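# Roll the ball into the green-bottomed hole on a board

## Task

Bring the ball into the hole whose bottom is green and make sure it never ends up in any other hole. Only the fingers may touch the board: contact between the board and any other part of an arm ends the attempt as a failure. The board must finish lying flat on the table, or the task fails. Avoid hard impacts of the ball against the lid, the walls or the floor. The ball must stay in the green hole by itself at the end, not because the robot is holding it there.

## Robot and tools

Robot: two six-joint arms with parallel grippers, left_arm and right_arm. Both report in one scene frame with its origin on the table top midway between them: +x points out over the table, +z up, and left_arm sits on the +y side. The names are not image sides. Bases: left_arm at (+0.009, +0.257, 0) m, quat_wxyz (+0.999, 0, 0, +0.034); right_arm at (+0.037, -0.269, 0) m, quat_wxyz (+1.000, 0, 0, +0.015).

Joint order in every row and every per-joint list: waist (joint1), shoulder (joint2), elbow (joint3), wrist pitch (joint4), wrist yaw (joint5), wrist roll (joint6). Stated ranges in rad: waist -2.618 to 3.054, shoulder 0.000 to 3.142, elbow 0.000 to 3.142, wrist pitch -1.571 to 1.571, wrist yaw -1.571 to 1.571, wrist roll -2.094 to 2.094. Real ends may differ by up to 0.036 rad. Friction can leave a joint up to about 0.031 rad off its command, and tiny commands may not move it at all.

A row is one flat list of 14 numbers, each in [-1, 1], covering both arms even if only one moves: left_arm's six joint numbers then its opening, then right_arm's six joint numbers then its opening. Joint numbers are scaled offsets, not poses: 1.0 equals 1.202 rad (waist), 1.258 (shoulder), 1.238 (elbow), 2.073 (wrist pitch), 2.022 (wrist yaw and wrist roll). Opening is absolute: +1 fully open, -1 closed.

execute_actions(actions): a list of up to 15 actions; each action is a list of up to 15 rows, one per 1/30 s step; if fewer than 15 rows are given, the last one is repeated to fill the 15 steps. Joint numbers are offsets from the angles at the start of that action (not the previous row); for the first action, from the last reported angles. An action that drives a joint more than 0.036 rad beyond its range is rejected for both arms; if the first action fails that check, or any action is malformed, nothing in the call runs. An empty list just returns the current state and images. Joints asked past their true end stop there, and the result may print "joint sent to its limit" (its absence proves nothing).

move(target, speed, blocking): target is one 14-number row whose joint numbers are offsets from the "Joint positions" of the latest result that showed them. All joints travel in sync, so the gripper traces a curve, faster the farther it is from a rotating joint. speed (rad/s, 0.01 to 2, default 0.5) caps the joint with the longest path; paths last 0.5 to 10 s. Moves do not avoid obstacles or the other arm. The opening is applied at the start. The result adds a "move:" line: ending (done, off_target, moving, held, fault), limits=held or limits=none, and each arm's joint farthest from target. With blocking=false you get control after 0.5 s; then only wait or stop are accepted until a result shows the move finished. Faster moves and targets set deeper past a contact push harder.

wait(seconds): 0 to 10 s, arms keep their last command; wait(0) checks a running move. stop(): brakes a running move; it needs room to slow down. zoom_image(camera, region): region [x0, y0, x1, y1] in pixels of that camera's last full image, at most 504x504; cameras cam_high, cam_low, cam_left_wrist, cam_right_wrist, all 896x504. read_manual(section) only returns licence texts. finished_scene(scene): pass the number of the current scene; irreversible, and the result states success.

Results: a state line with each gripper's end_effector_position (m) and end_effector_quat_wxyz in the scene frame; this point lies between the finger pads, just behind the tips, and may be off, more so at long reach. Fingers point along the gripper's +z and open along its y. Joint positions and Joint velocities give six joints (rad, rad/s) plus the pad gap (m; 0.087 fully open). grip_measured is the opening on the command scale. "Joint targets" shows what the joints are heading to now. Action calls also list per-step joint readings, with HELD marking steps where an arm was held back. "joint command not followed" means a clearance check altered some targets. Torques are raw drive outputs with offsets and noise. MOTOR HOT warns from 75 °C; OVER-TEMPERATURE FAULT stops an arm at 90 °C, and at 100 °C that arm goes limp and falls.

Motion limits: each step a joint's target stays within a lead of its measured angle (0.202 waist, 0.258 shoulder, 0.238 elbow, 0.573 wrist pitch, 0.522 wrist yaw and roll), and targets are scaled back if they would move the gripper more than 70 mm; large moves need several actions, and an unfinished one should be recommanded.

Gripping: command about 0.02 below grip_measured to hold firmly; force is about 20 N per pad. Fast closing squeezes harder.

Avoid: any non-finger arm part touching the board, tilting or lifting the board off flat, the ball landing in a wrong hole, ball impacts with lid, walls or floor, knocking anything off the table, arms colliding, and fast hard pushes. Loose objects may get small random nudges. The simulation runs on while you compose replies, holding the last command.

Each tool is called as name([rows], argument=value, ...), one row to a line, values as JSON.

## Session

execute_actions(actions=[])

Scene clock: 0.00 s.
left_arm: end_effector_position=(+0.3943, +0.1368, +0.2531) grip_measured=+0.984 end_effector_quat_wxyz=(+0.702, +0.536, +0.401, -0.242) | right_arm: end_effector_position=(+0.4808, -0.6397, +0.2518) grip_measured=+0.992 end_effector_quat_wxyz=(+0.657, +0.666, +0.173, +0.306)
Joint names: [waist, shoulder, elbow, wrist pitch, wrist yaw, wrist roll]
Joint positions: left_arm=[0.068 1.653 0.8   1.389 1.367 0.069 0.087] | right_arm=[-0.745  1.916  1.132  0.837  0.165  1.743  0.087]
Joint velocities: left_arm=[ 0.007  0.002 -0.022 -0.022 -0.037  0.007  0.   ] | right_arm=[-0.002  0.012  0.012  0.051 -0.051  0.051 -0.   ]
Joint torques (N m, as the arm reports them, + toward a larger angle): no reading
Motor temperatures (°C, as the motors report them): left_arm=[27 33 31 29 28 25] | right_arm=[26 35 30 28 29 25]
Joint targets: left_arm=[0.068 1.653 0.800 1.389 1.367 0.069] | right_arm=[-0.745 1.916 1.132 0.837 0.165 1.743]

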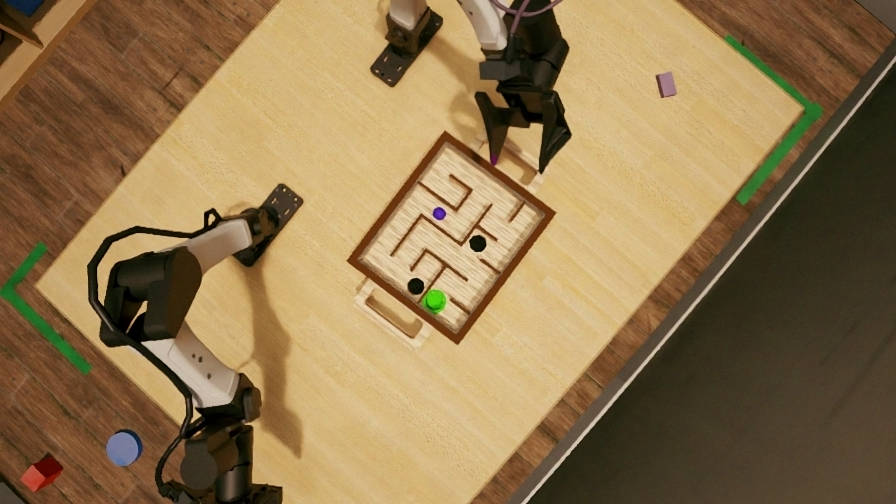

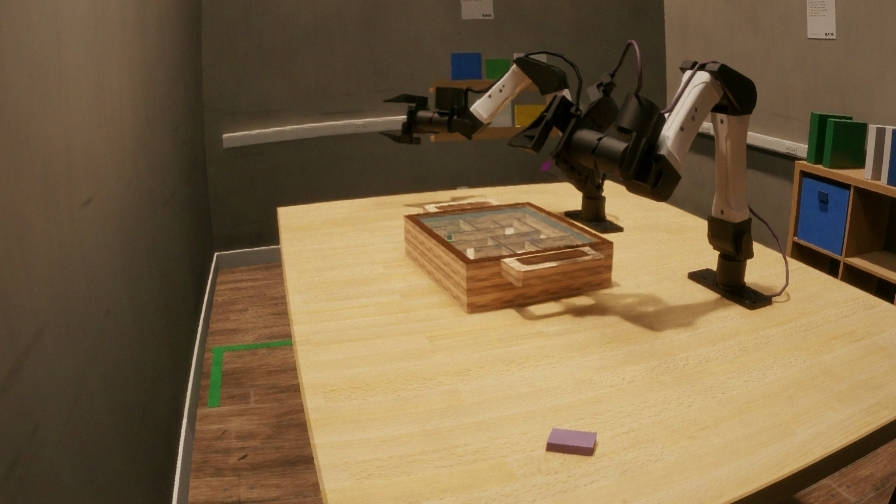

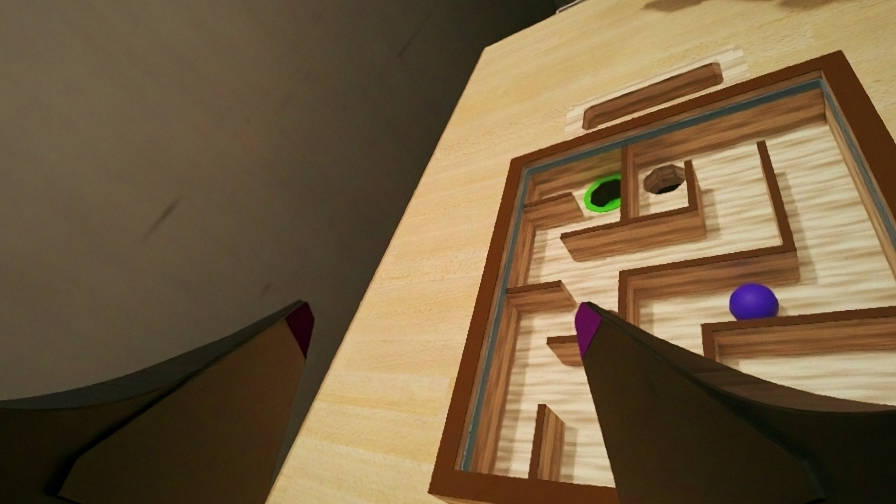

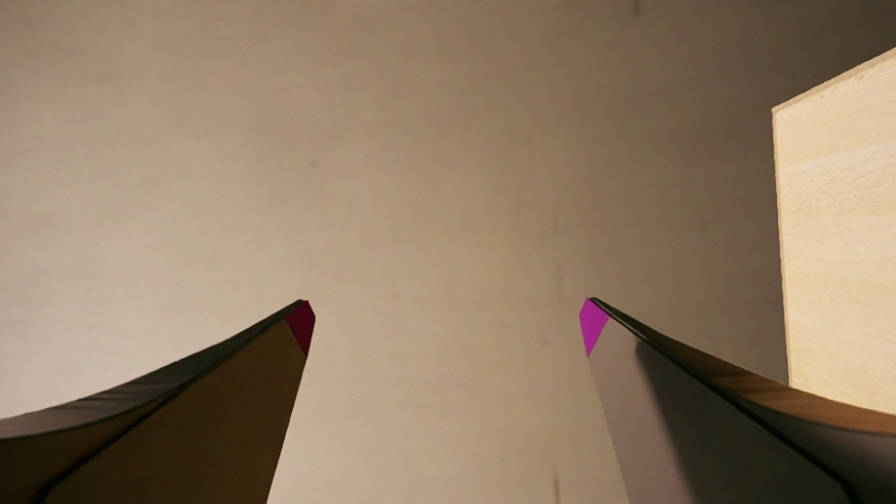

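zoom_image(camera="cam_high", region=[335, 120, 575, 360])

Region (335, 120, 575, 360) of cam_high's 896x504 image, scaled by 2.100, with more detail than that image has.

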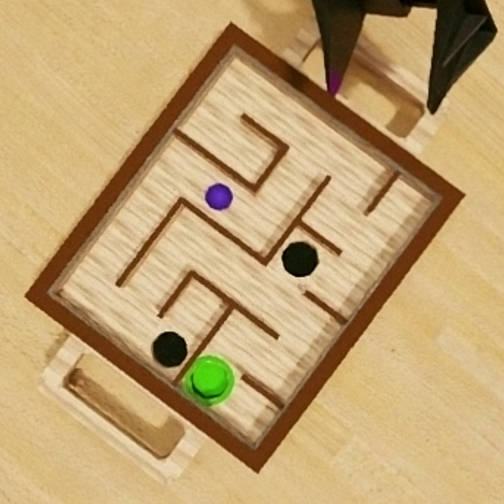

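move(target=[-0.22,0.18,0.765,-1,-0.676,-0.128,0.1,0.66,-0.05,0.495,-0.99,-0.082,-0.86,0.1], speed=1.0)

move(target=[0,0,0,-0.262,0,0,0.1,0,0,0,0,0,0,0.1], speed=0.9)

Scene clock: 25.17 s.
left_arm: end_effector_position=(+0.4941, +0.1899, +0.1850) grip_measured=+0.100 end_effector_quat_wxyz=(+0.370, -0.026, +0.927, -0.060) | right_arm: end_effector_position=(+0.4016, -0.2426, +0.1399) grip_measured=+0.100 end_effector_quat_wxyz=(+0.119, -0.031, +0.992, +0.002)
Joint names: [waist, shoulder, elbow, wrist pitch, wrist yaw, wrist roll]
Joint positions: left_arm=[-0.187  1.858  1.722 -0.665  0.008 -0.18   0.048] | right_arm=[ 0.045  1.866  1.729 -1.196  0.005  0.011  0.048]
Joint velocities: left_arm=[ 0.007 -0.017  0.002  0.007  0.037  0.066 -0.   ] | right_arm=[-0.012 -0.022 -0.002 -0.007 -0.022  0.022  0.   ]
Joint torques (N m, as the arm reports them, + toward a larger angle): left_arm=[-0.59 -9.06 10.79  1.6  -0.03 -0.08] | right_arm=[  0.46 -12.73   8.47   0.77  -0.03  -0.01]
Motor temperatures (°C, as the motors report them): left_arm=[27 35 33 31 28 25] | right_arm=[26 42 32 34 29 25]
Joint targets: left_arm=[-0.196 1.879 1.747 -0.684 0.000 -0.190] | right_arm=[0.049 1.853 1.745 -1.215 -0.000 0.005]
move: off_target (left_arm); limits=none; left_arm: farthest joint: the elbow, 0.025 radians from its target (0.948 radians at the start); right_arm: farthest joint: the wrist pitch, 0.019 radians from its target (2.052 radians at the start)

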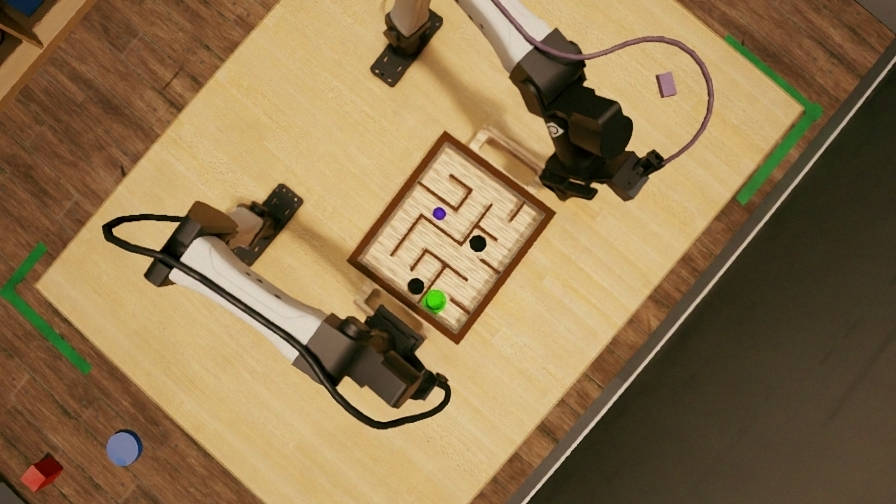

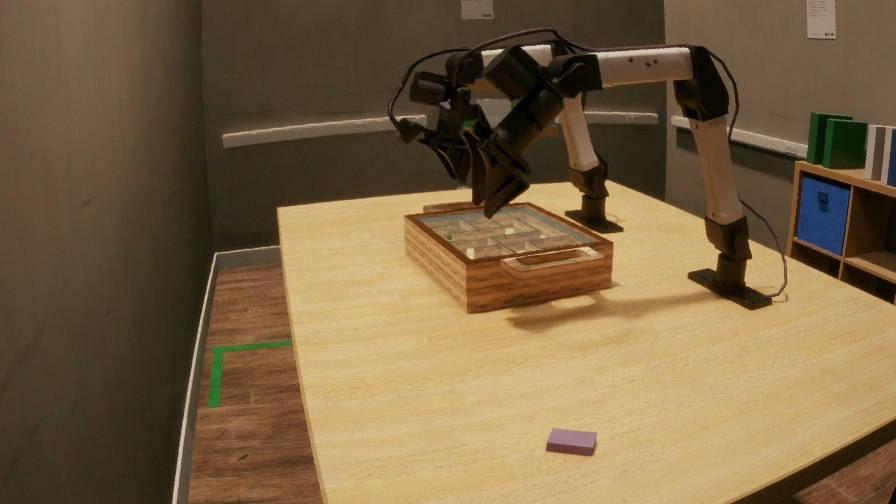

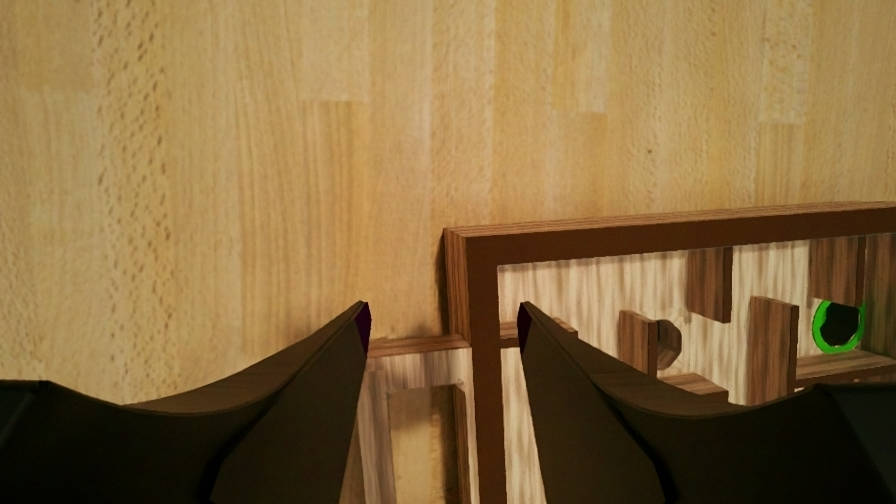

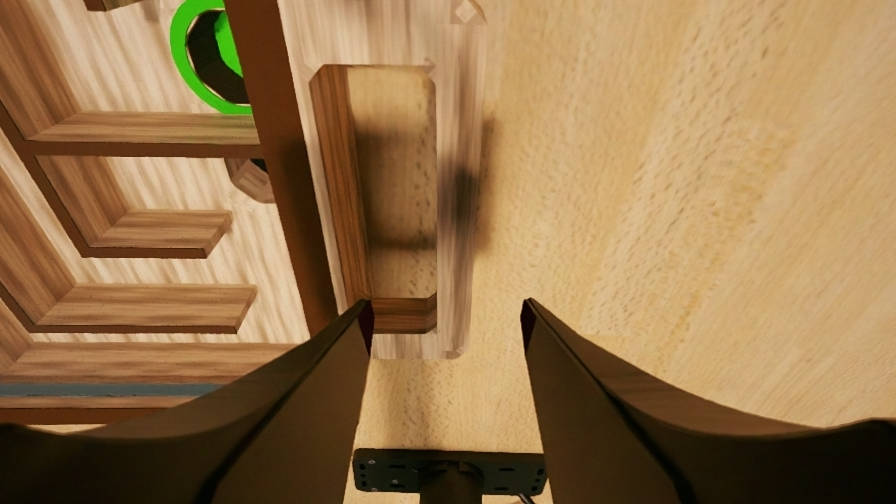

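Scene clock: 26.63 s.
left_arm: end_effector_position=(+0.3713, +0.2047, +0.1408) grip_measured=+0.100 end_effector_quat_wxyz=(+0.119, -0.029, +0.992, -0.022) | right_arm: end_effector_position=(+0.4016, -0.2426, +0.1399) grip_measured=+0.100 end_effector_quat_wxyz=(+0.119, -0.031, +0.992, +0.002)
Joint names: [waist, shoulder, elbow, wrist pitch, wrist yaw, wrist roll]
Joint positions: left_arm=[-0.187  1.858  1.722 -1.191  0.008 -0.18   0.048] | right_arm=[ 0.045  1.866  1.729 -1.196  0.005  0.011  0.048]
Joint velocities: left_arm=[-0.007  0.007 -0.012 -0.022 -0.051 -0.007  0.   ] | right_arm=[-0.007 -0.012 -0.002  0.066 -0.007 -0.037  0.001]
Joint torques (N m, as the arm reports them, + toward a larger angle): left_arm=[ 0.2  -9.94  7.94  0.69  0.04  0.02] | right_arm=[ -0.01 -11.3    7.37   0.91   0.01   0.02]
Motor temperatures (°C, as the motors report them): left_arm=[27 35 33 31 28 25] | right_arm=[26 42 32 34 29 25]
Joint targets: left_arm=[-0.187 1.858 1.722 -1.208 0.008 -0.180] | right_arm=[0.045 1.866 1.729 -1.196 0.005 0.011]
move: done; limits=none; left_arm: farthest joint: the wrist pitch, 0.017 radians from its target (0.543 radians at the start); right_arm: farthest joint: the waist, 0.000 radians from its target (0.000 radians at the start)

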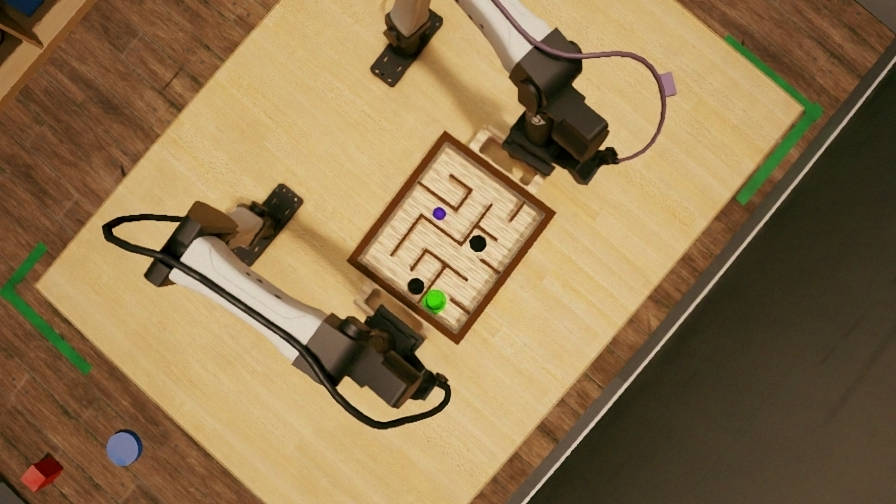

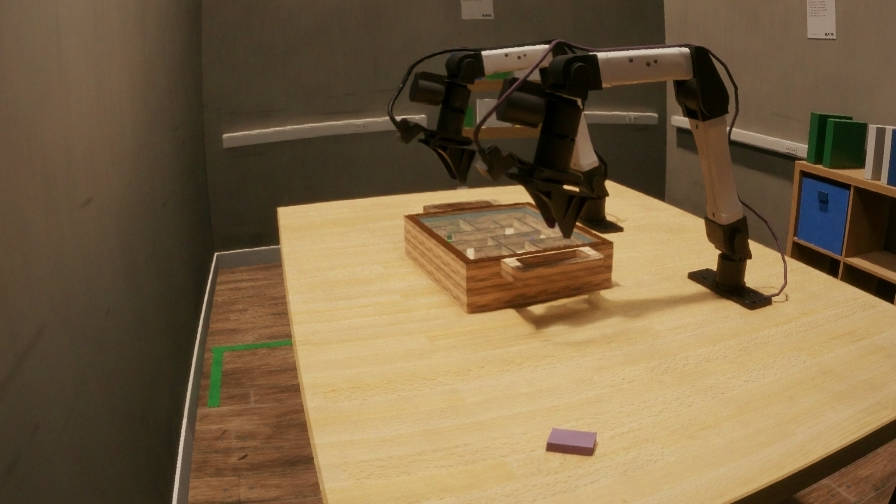

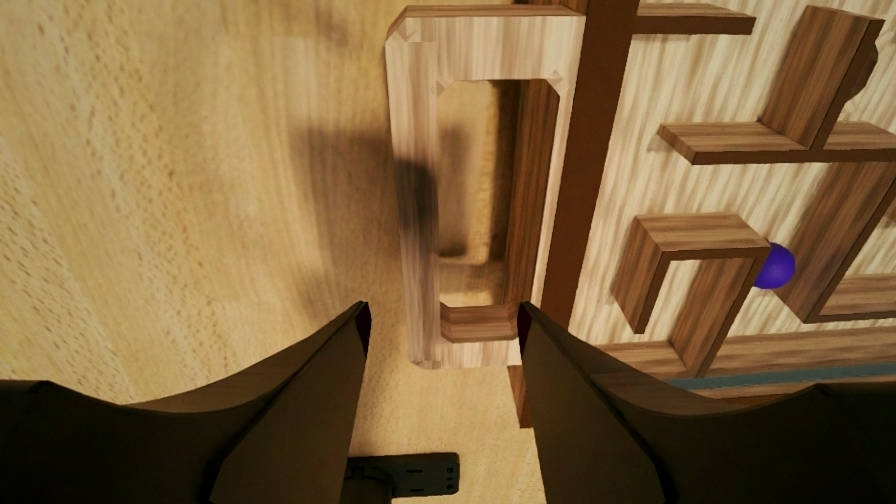

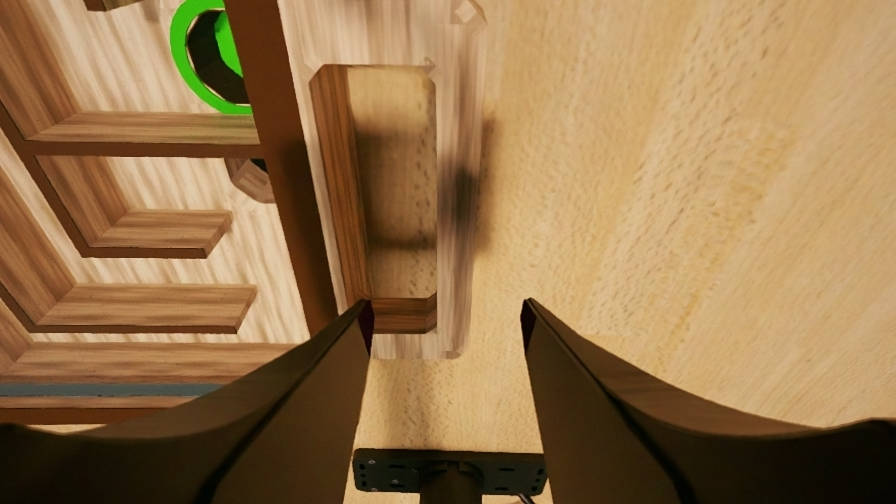

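move(target=[0,0,-0.232,0.13,-0.027,0,0,-0.016,0,-0.226,0.128,0,-0.006,0], speed=0.35)

Scene clock: 32.43 s.
left_arm: end_effector_position=(+0.3693, +0.2133, +0.0748) grip_measured=+0.000 end_effector_quat_wxyz=(+0.120, -0.032, +0.992, +0.002) | right_arm: end_effector_position=(+0.4006, -0.2463, +0.0754) grip_measured=+0.000 end_effector_quat_wxyz=(+0.119, -0.030, +0.992, +0.001)
Joint names: [waist, shoulder, elbow, wrist pitch, wrist yaw, wrist roll]
Joint positions: left_arm=[-0.187  1.858  1.461 -0.935 -0.04  -0.18   0.044] | right_arm=[ 0.035  1.866  1.473 -0.939  0.005  0.004  0.044]
Joint velocities: left_arm=[ 0.002 -0.002 -0.027 -0.007  0.007 -0.007 -0.   ] | right_arm=[ 0.007 -0.002 -0.002 -0.051  0.037 -0.037  0.   ]
Joint torques (N m, as the arm reports them, + toward a larger angle): left_arm=[ 0.19 -9.95  5.85  1.05 -0.06  0.02] | right_arm=[ -0.92 -11.62   5.84   0.96   0.04  -0.02]
Motor temperatures (°C, as the motors report them): left_arm=[27 36 34 31 28 25] | right_arm=[26 43 33 33 29 25]
Joint targets: left_arm=[-0.187 1.858 1.435 -0.922 -0.047 -0.180] | right_arm=[0.025 1.866 1.450 -0.931 0.005 -0.002]
move: off_target (left_arm, right_arm); limits=none; left_arm: farthest joint: the elbow, 0.026 radians from its target (0.287 radians at the start); right_arm: farthest joint: the elbow, 0.024 radians from its target (0.280 radians at the start)

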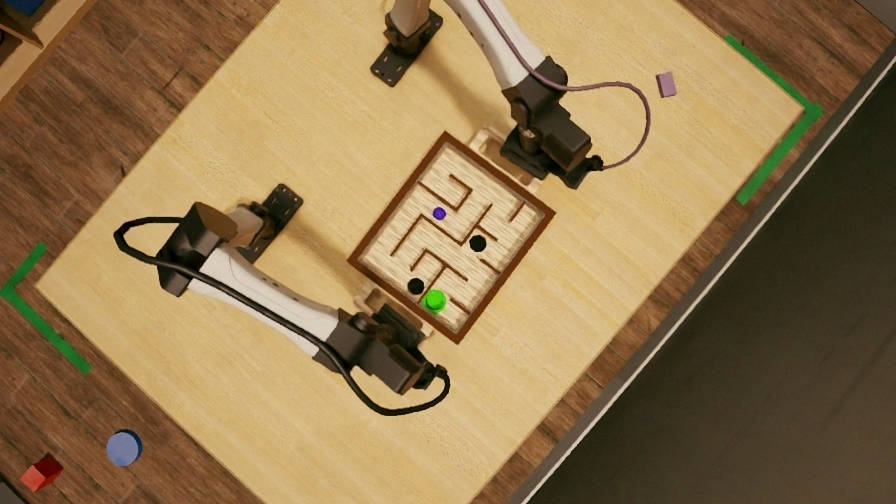

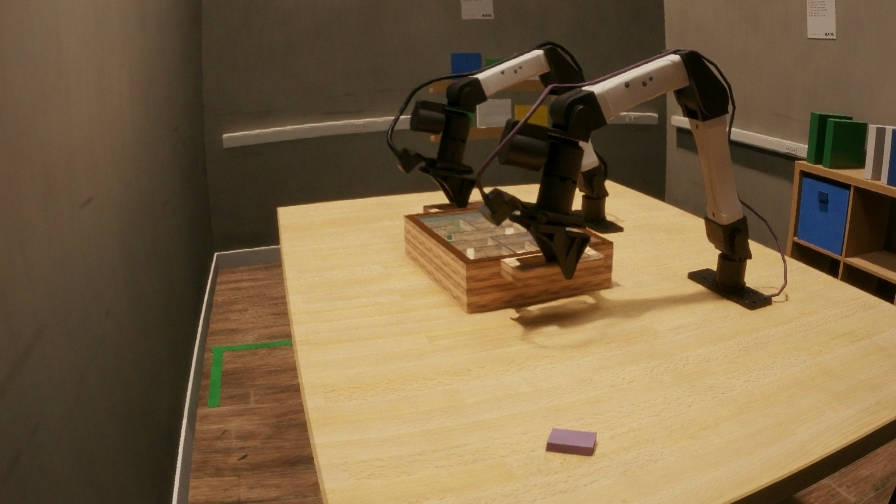

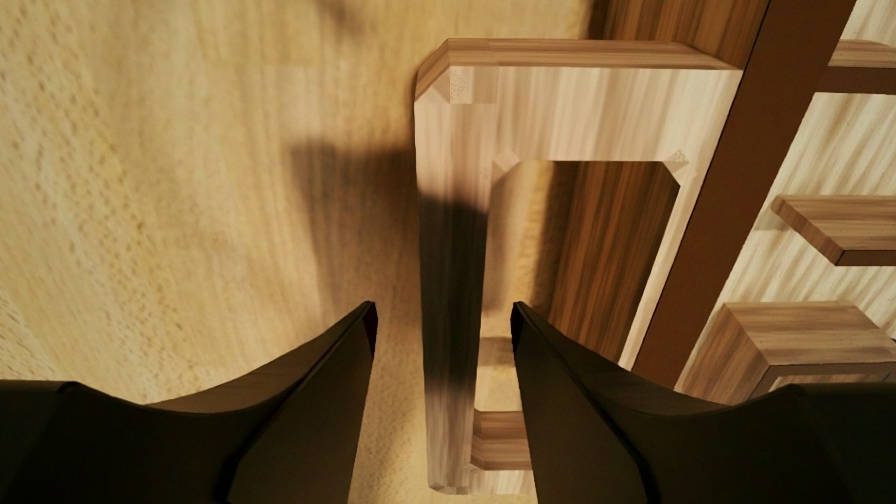

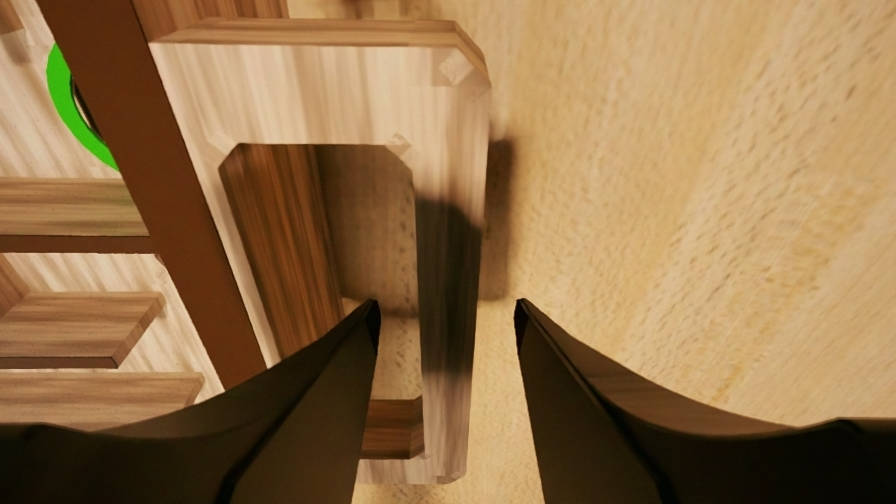

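execute_actions([
  [[0,0,0,0,0.008,0,-0.15,0,0,0,0,0,0,-0.15],[0,0,0,0,0.008,0,-0.25,0,0,0,0,0,0,-0.25],[0,0,0,0,0.008,0,-0.35,0,0,0,0,0,0,-0.35],[0,0,0,0,0.008,0,-0.45,0,0,0,0,0,0,-0.45],[0,0,0,0,0.008,0,-0.5,0,0,0,0,0,0,-0.5],[0,0,0,0,0.008,0,-0.55,0,0,0,0,0,0,-0.55],[0,0,0,0,0.008,0,-0.6,0,0,0,0,0,0,-0.6],[0,0,0,0,0.008,0,-0.65,0,0,0,0,0,0,-0.65],[0,0,0,0,0.008,0,-0.7,0,0,0,0,0,0,-0.7],[0,0,0,0,0.008,0,-0.75,0,0,0,0,0,0,-0.75]],
])

move(target=[0,-0.02,0.137,-0.043,0,0,-0.75,0,-0.012,0.1,-0.02,0,0,-0.75], speed=0.14)

wait(seconds=3)

Scene clock: 43.70 s.
left_arm: end_effector_position=(+0.3692, +0.2116, +0.0748) grip_measured=-0.650 end_effector_quat_wxyz=(+0.120, -0.030, +0.992, -0.003) | right_arm: end_effector_position=(+0.4007, -0.2464, +0.0755) grip_measured=-0.646 end_effector_quat_wxyz=(+0.120, -0.028, +0.992, +0.001)
Joint names: [waist, shoulder, elbow, wrist pitch, wrist yaw, wrist roll]
Joint positions: left_arm=[-0.187  1.858  1.461 -0.934 -0.029 -0.177  0.015] | right_arm=[ 0.035  1.866  1.473 -0.938  0.007  0.007  0.015]
Joint velocities: left_arm=[-0.007  0.007 -0.017  0.051  0.051 -0.066  0.001] | right_arm=[ 0.007  0.022 -0.017 -0.007  0.022 -0.081  0.   ]
Joint torques (N m, as the arm reports them, + toward a larger angle): left_arm=[ 0.17 -9.94  7.95  0.89  0.08  0.  ] | right_arm=[  0.04 -11.56   7.47   0.89   0.     0.  ]
Motor temperatures (°C, as the motors report them): left_arm=[27 37 33 31 28 25] | right_arm=[26 44 32 32 29 25]
Joint targets: left_arm=[-0.187 1.858 1.461 -0.935 -0.024 -0.180] | right_arm=[0.036 1.866 1.473 -0.939 0.006 0.004]
Step readings (joint positions):
0: left_arm=[-0.187 1.858 1.461 -0.934 -0.040 -0.180] | right_arm=[0.035 1.866 1.473 -0.938 0.005 0.004]
1: left_arm=[-0.187 1.858 1.461 -0.934 -0.039 -0.180] | right_arm=[0.035 1.866 1.473 -0.938 0.005 0.004]
2: left_arm=[-0.187 1.858 1.461 -0.934 -0.037 -0.180] | right_arm=[0.035 1.866 1.473 -0.938 0.005 0.004]
4: left_arm=[-0.187 1.858 1.461 -0.934 -0.035 -0.180] | right_arm=[0.035 1.866 1.473 -0.938 0.005 0.004]
8: left_arm=[-0.187 1.858 1.461 -0.934 -0.031 -0.180] | right_arm=[0.035 1.866 1.473 -0.938 0.005 0.004]
15: Joint positions above

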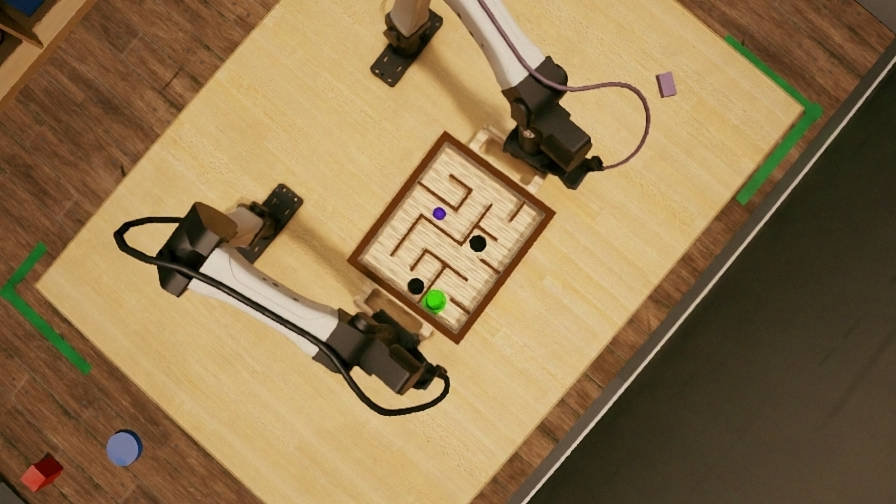

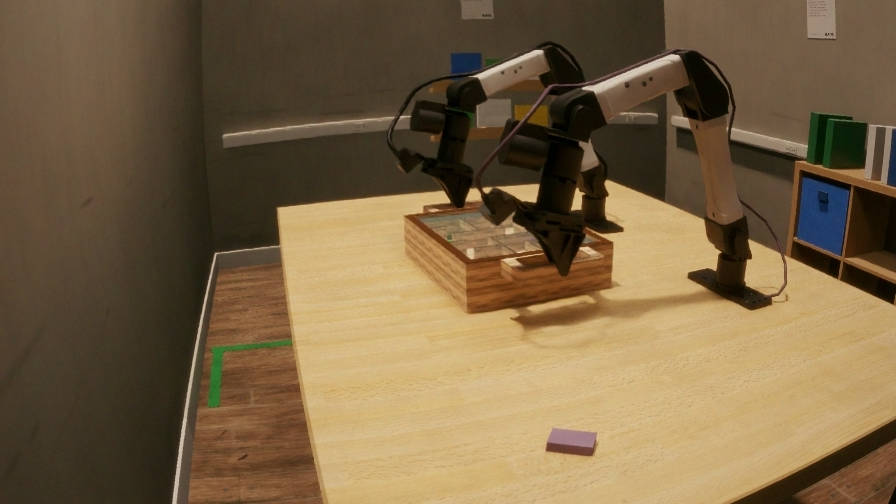

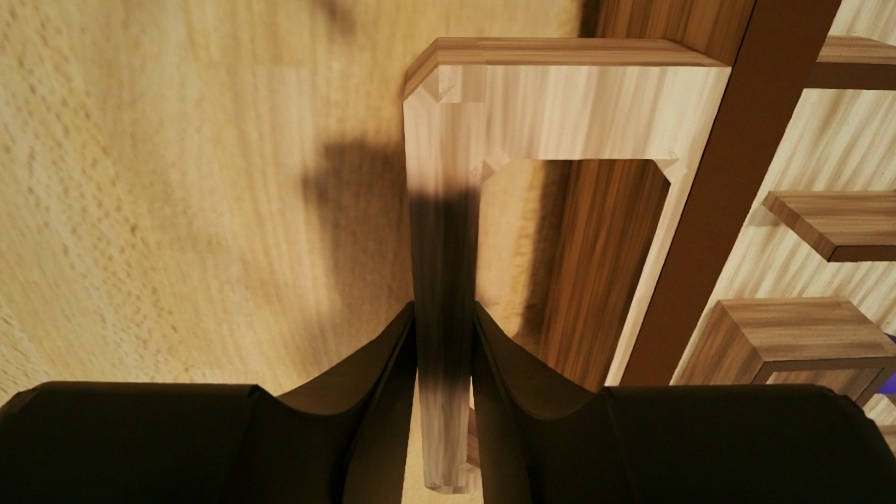

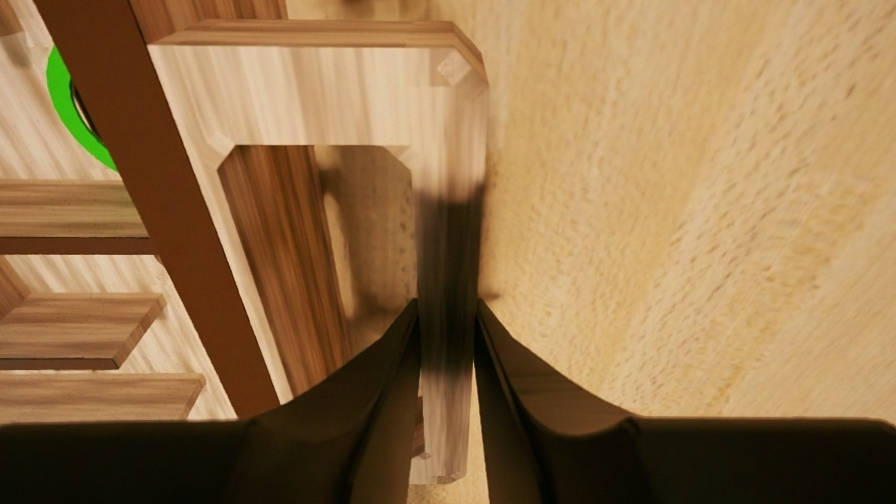

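Scene clock: 45.50 s.
left_arm: end_effector_position=(+0.3795, +0.2141, +0.1054) grip_measured=-0.650 end_effector_quat_wxyz=(+0.135, -0.030, +0.990, +0.005) | right_arm: end_effector_position=(+0.4140, -0.2436, +0.0987) grip_measured=-0.646 end_effector_quat_wxyz=(+0.141, -0.028, +0.990, +0.007)
Joint names: [waist, shoulder, elbow, wrist pitch, wrist yaw, wrist roll]
Joint positions: left_arm=[-0.187  1.858  1.58  -1.026 -0.05  -0.174  0.015] | right_arm=[ 0.035  1.866  1.561 -0.983 -0.004  0.009  0.015]
Joint velocities: left_arm=[-0.012 -0.002  0.007  0.007 -0.007 -0.051 -0.   ] | right_arm=[ 0.012  0.002 -0.002  0.007 -0.022  0.066 -0.   ]
Joint torques (N m, as the arm reports them, + toward a larger angle): left_arm=[  0.19 -12.01  12.12   0.99   0.23  -0.02] | right_arm=[ -0.13 -13.04  10.37   1.02   0.16   0.04]
Motor temperatures (°C, as the motors report them): left_arm=[27 38 34 31 28 25] | right_arm=[26 45 33 32 29 25]
Joint targets: left_arm=[-0.187 1.833 1.630 -1.024 -0.029 -0.178] | right_arm=[0.035 1.851 1.596 -0.980 0.006 0.008]
move: off_target (left_arm, right_arm); limits=none; left_arm: farthest joint: the elbow, 0.051 radians from its target (0.170 radians at the start); right_arm: farthest joint: the elbow, 0.035 radians from its target (0.124 radians at the start)

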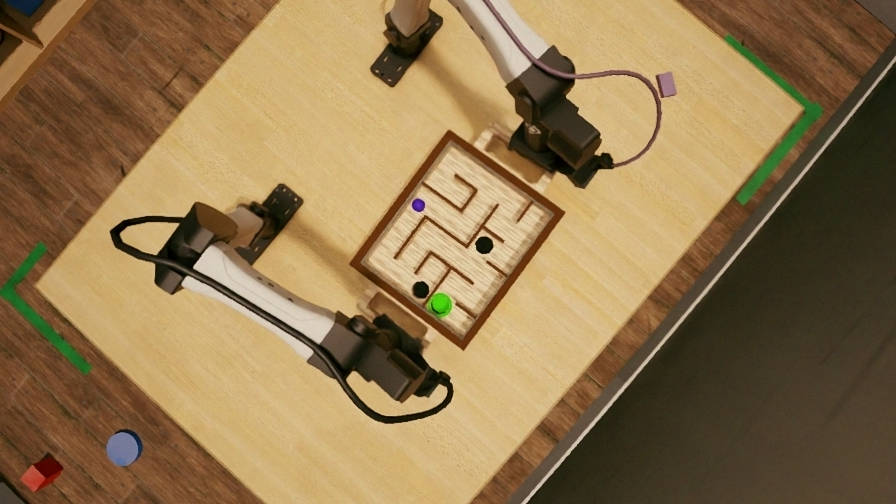

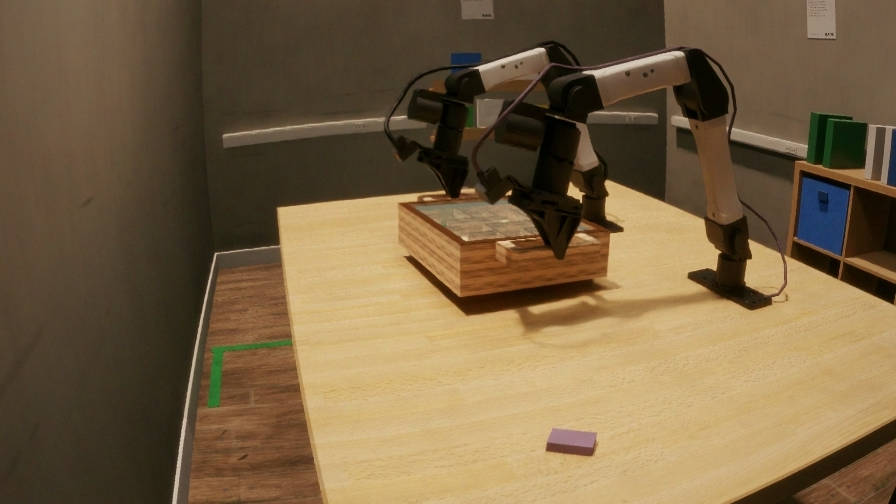

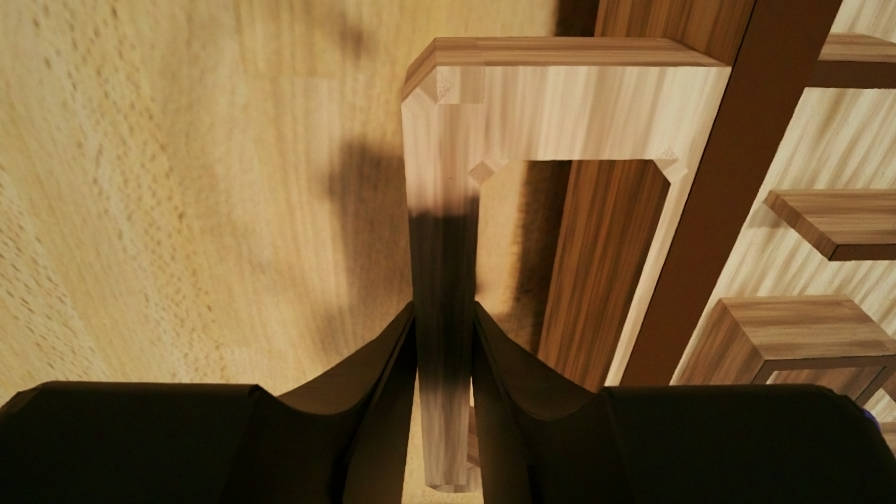

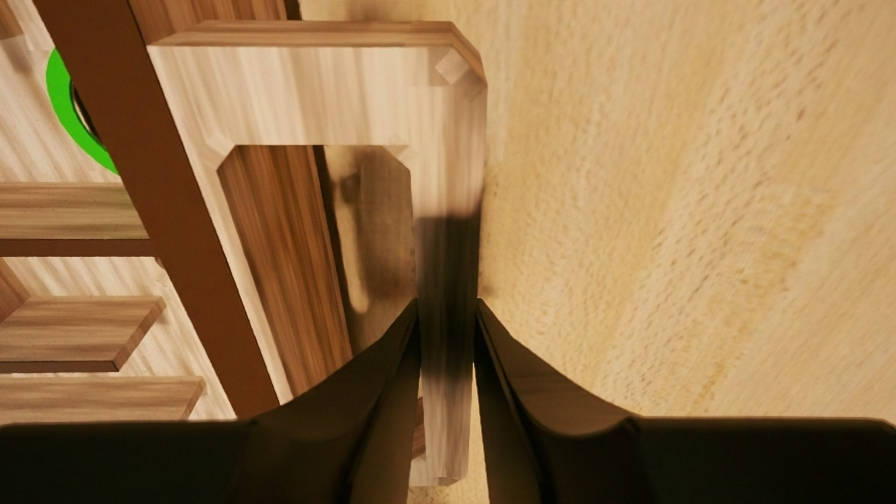

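Scene clock: 48.50 s.
left_arm: end_effector_position=(+0.3795, +0.2141, +0.1054) grip_measured=-0.650 end_effector_quat_wxyz=(+0.135, -0.030, +0.990, +0.005) | right_arm: end_effector_position=(+0.4140, -0.2436, +0.0987) grip_measured=-0.646 end_effector_quat_wxyz=(+0.141, -0.028, +0.990, +0.007)
Joint names: [waist, shoulder, elbow, wrist pitch, wrist yaw, wrist roll]
Joint positions: left_arm=[-0.187  1.858  1.58  -1.026 -0.05  -0.174  0.015] | right_arm=[ 0.035  1.866  1.561 -0.983 -0.004  0.009  0.015]
Joint velocities: left_arm=[-0.007 -0.022  0.007  0.037 -0.037  0.022  0.   ] | right_arm=[ 0.022 -0.017 -0.017  0.022  0.007 -0.051 -0.001]
Joint torques (N m, as the arm reports them, + toward a larger angle): left_arm=[  0.2  -12.02  12.12   0.97   0.23  -0.01] | right_arm=[ -0.12 -13.08  10.47   0.95   0.13   0.07]
Motor temperatures (°C, as the motors report them): left_arm=[27 39 35 31 28 25] | right_arm=[26 45 33 32 29 25]
Joint targets: left_arm=[-0.187 1.833 1.630 -1.024 -0.029 -0.178] | right_arm=[0.035 1.851 1.596 -0.980 0.006 0.008]
wait: 3.00 s; at rest by 0.17 s

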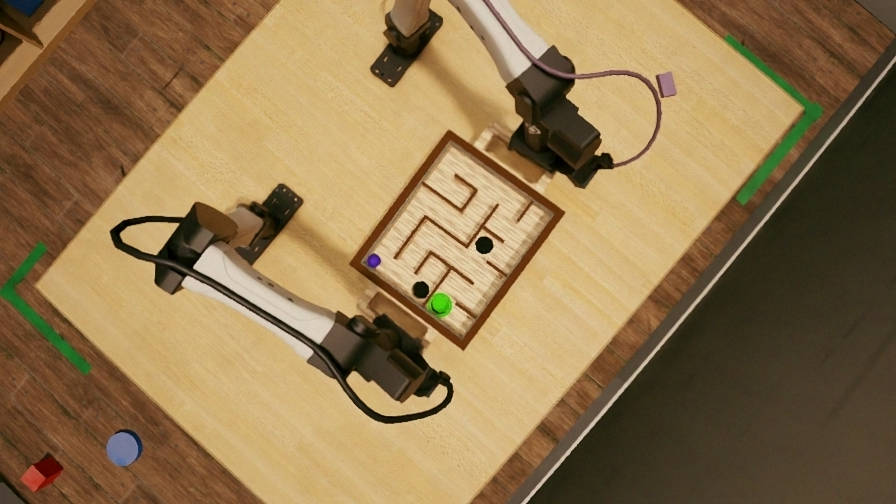

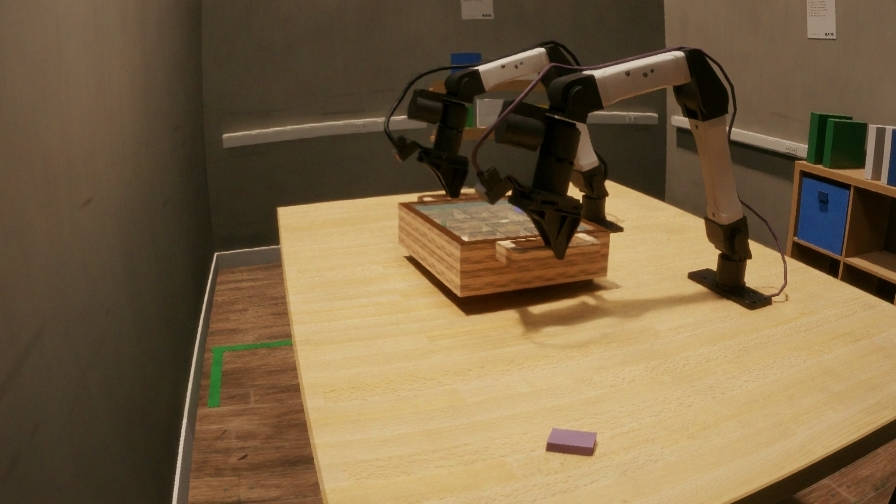

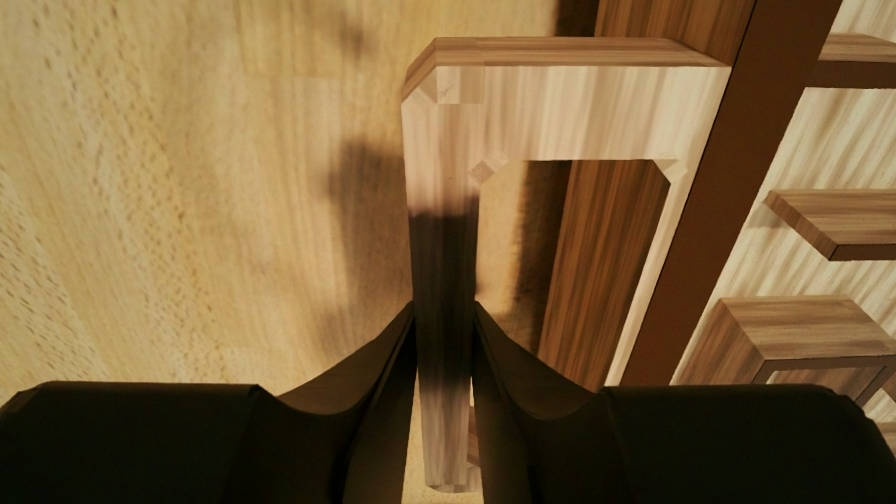

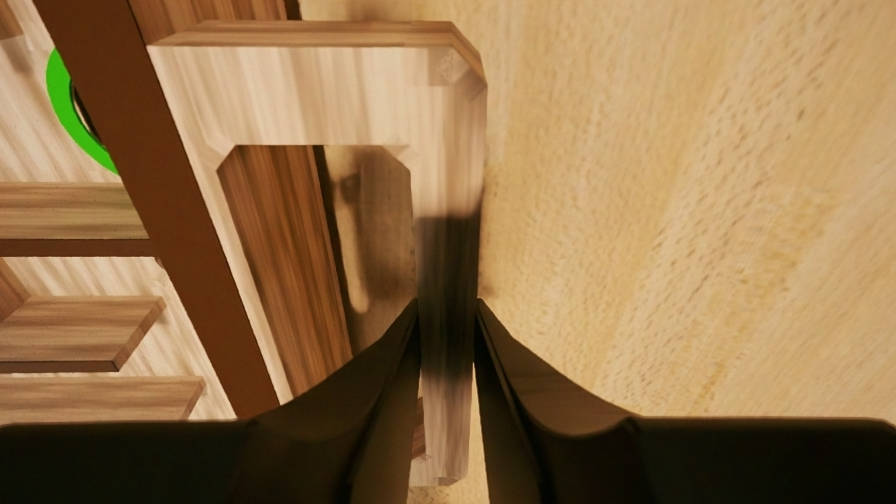

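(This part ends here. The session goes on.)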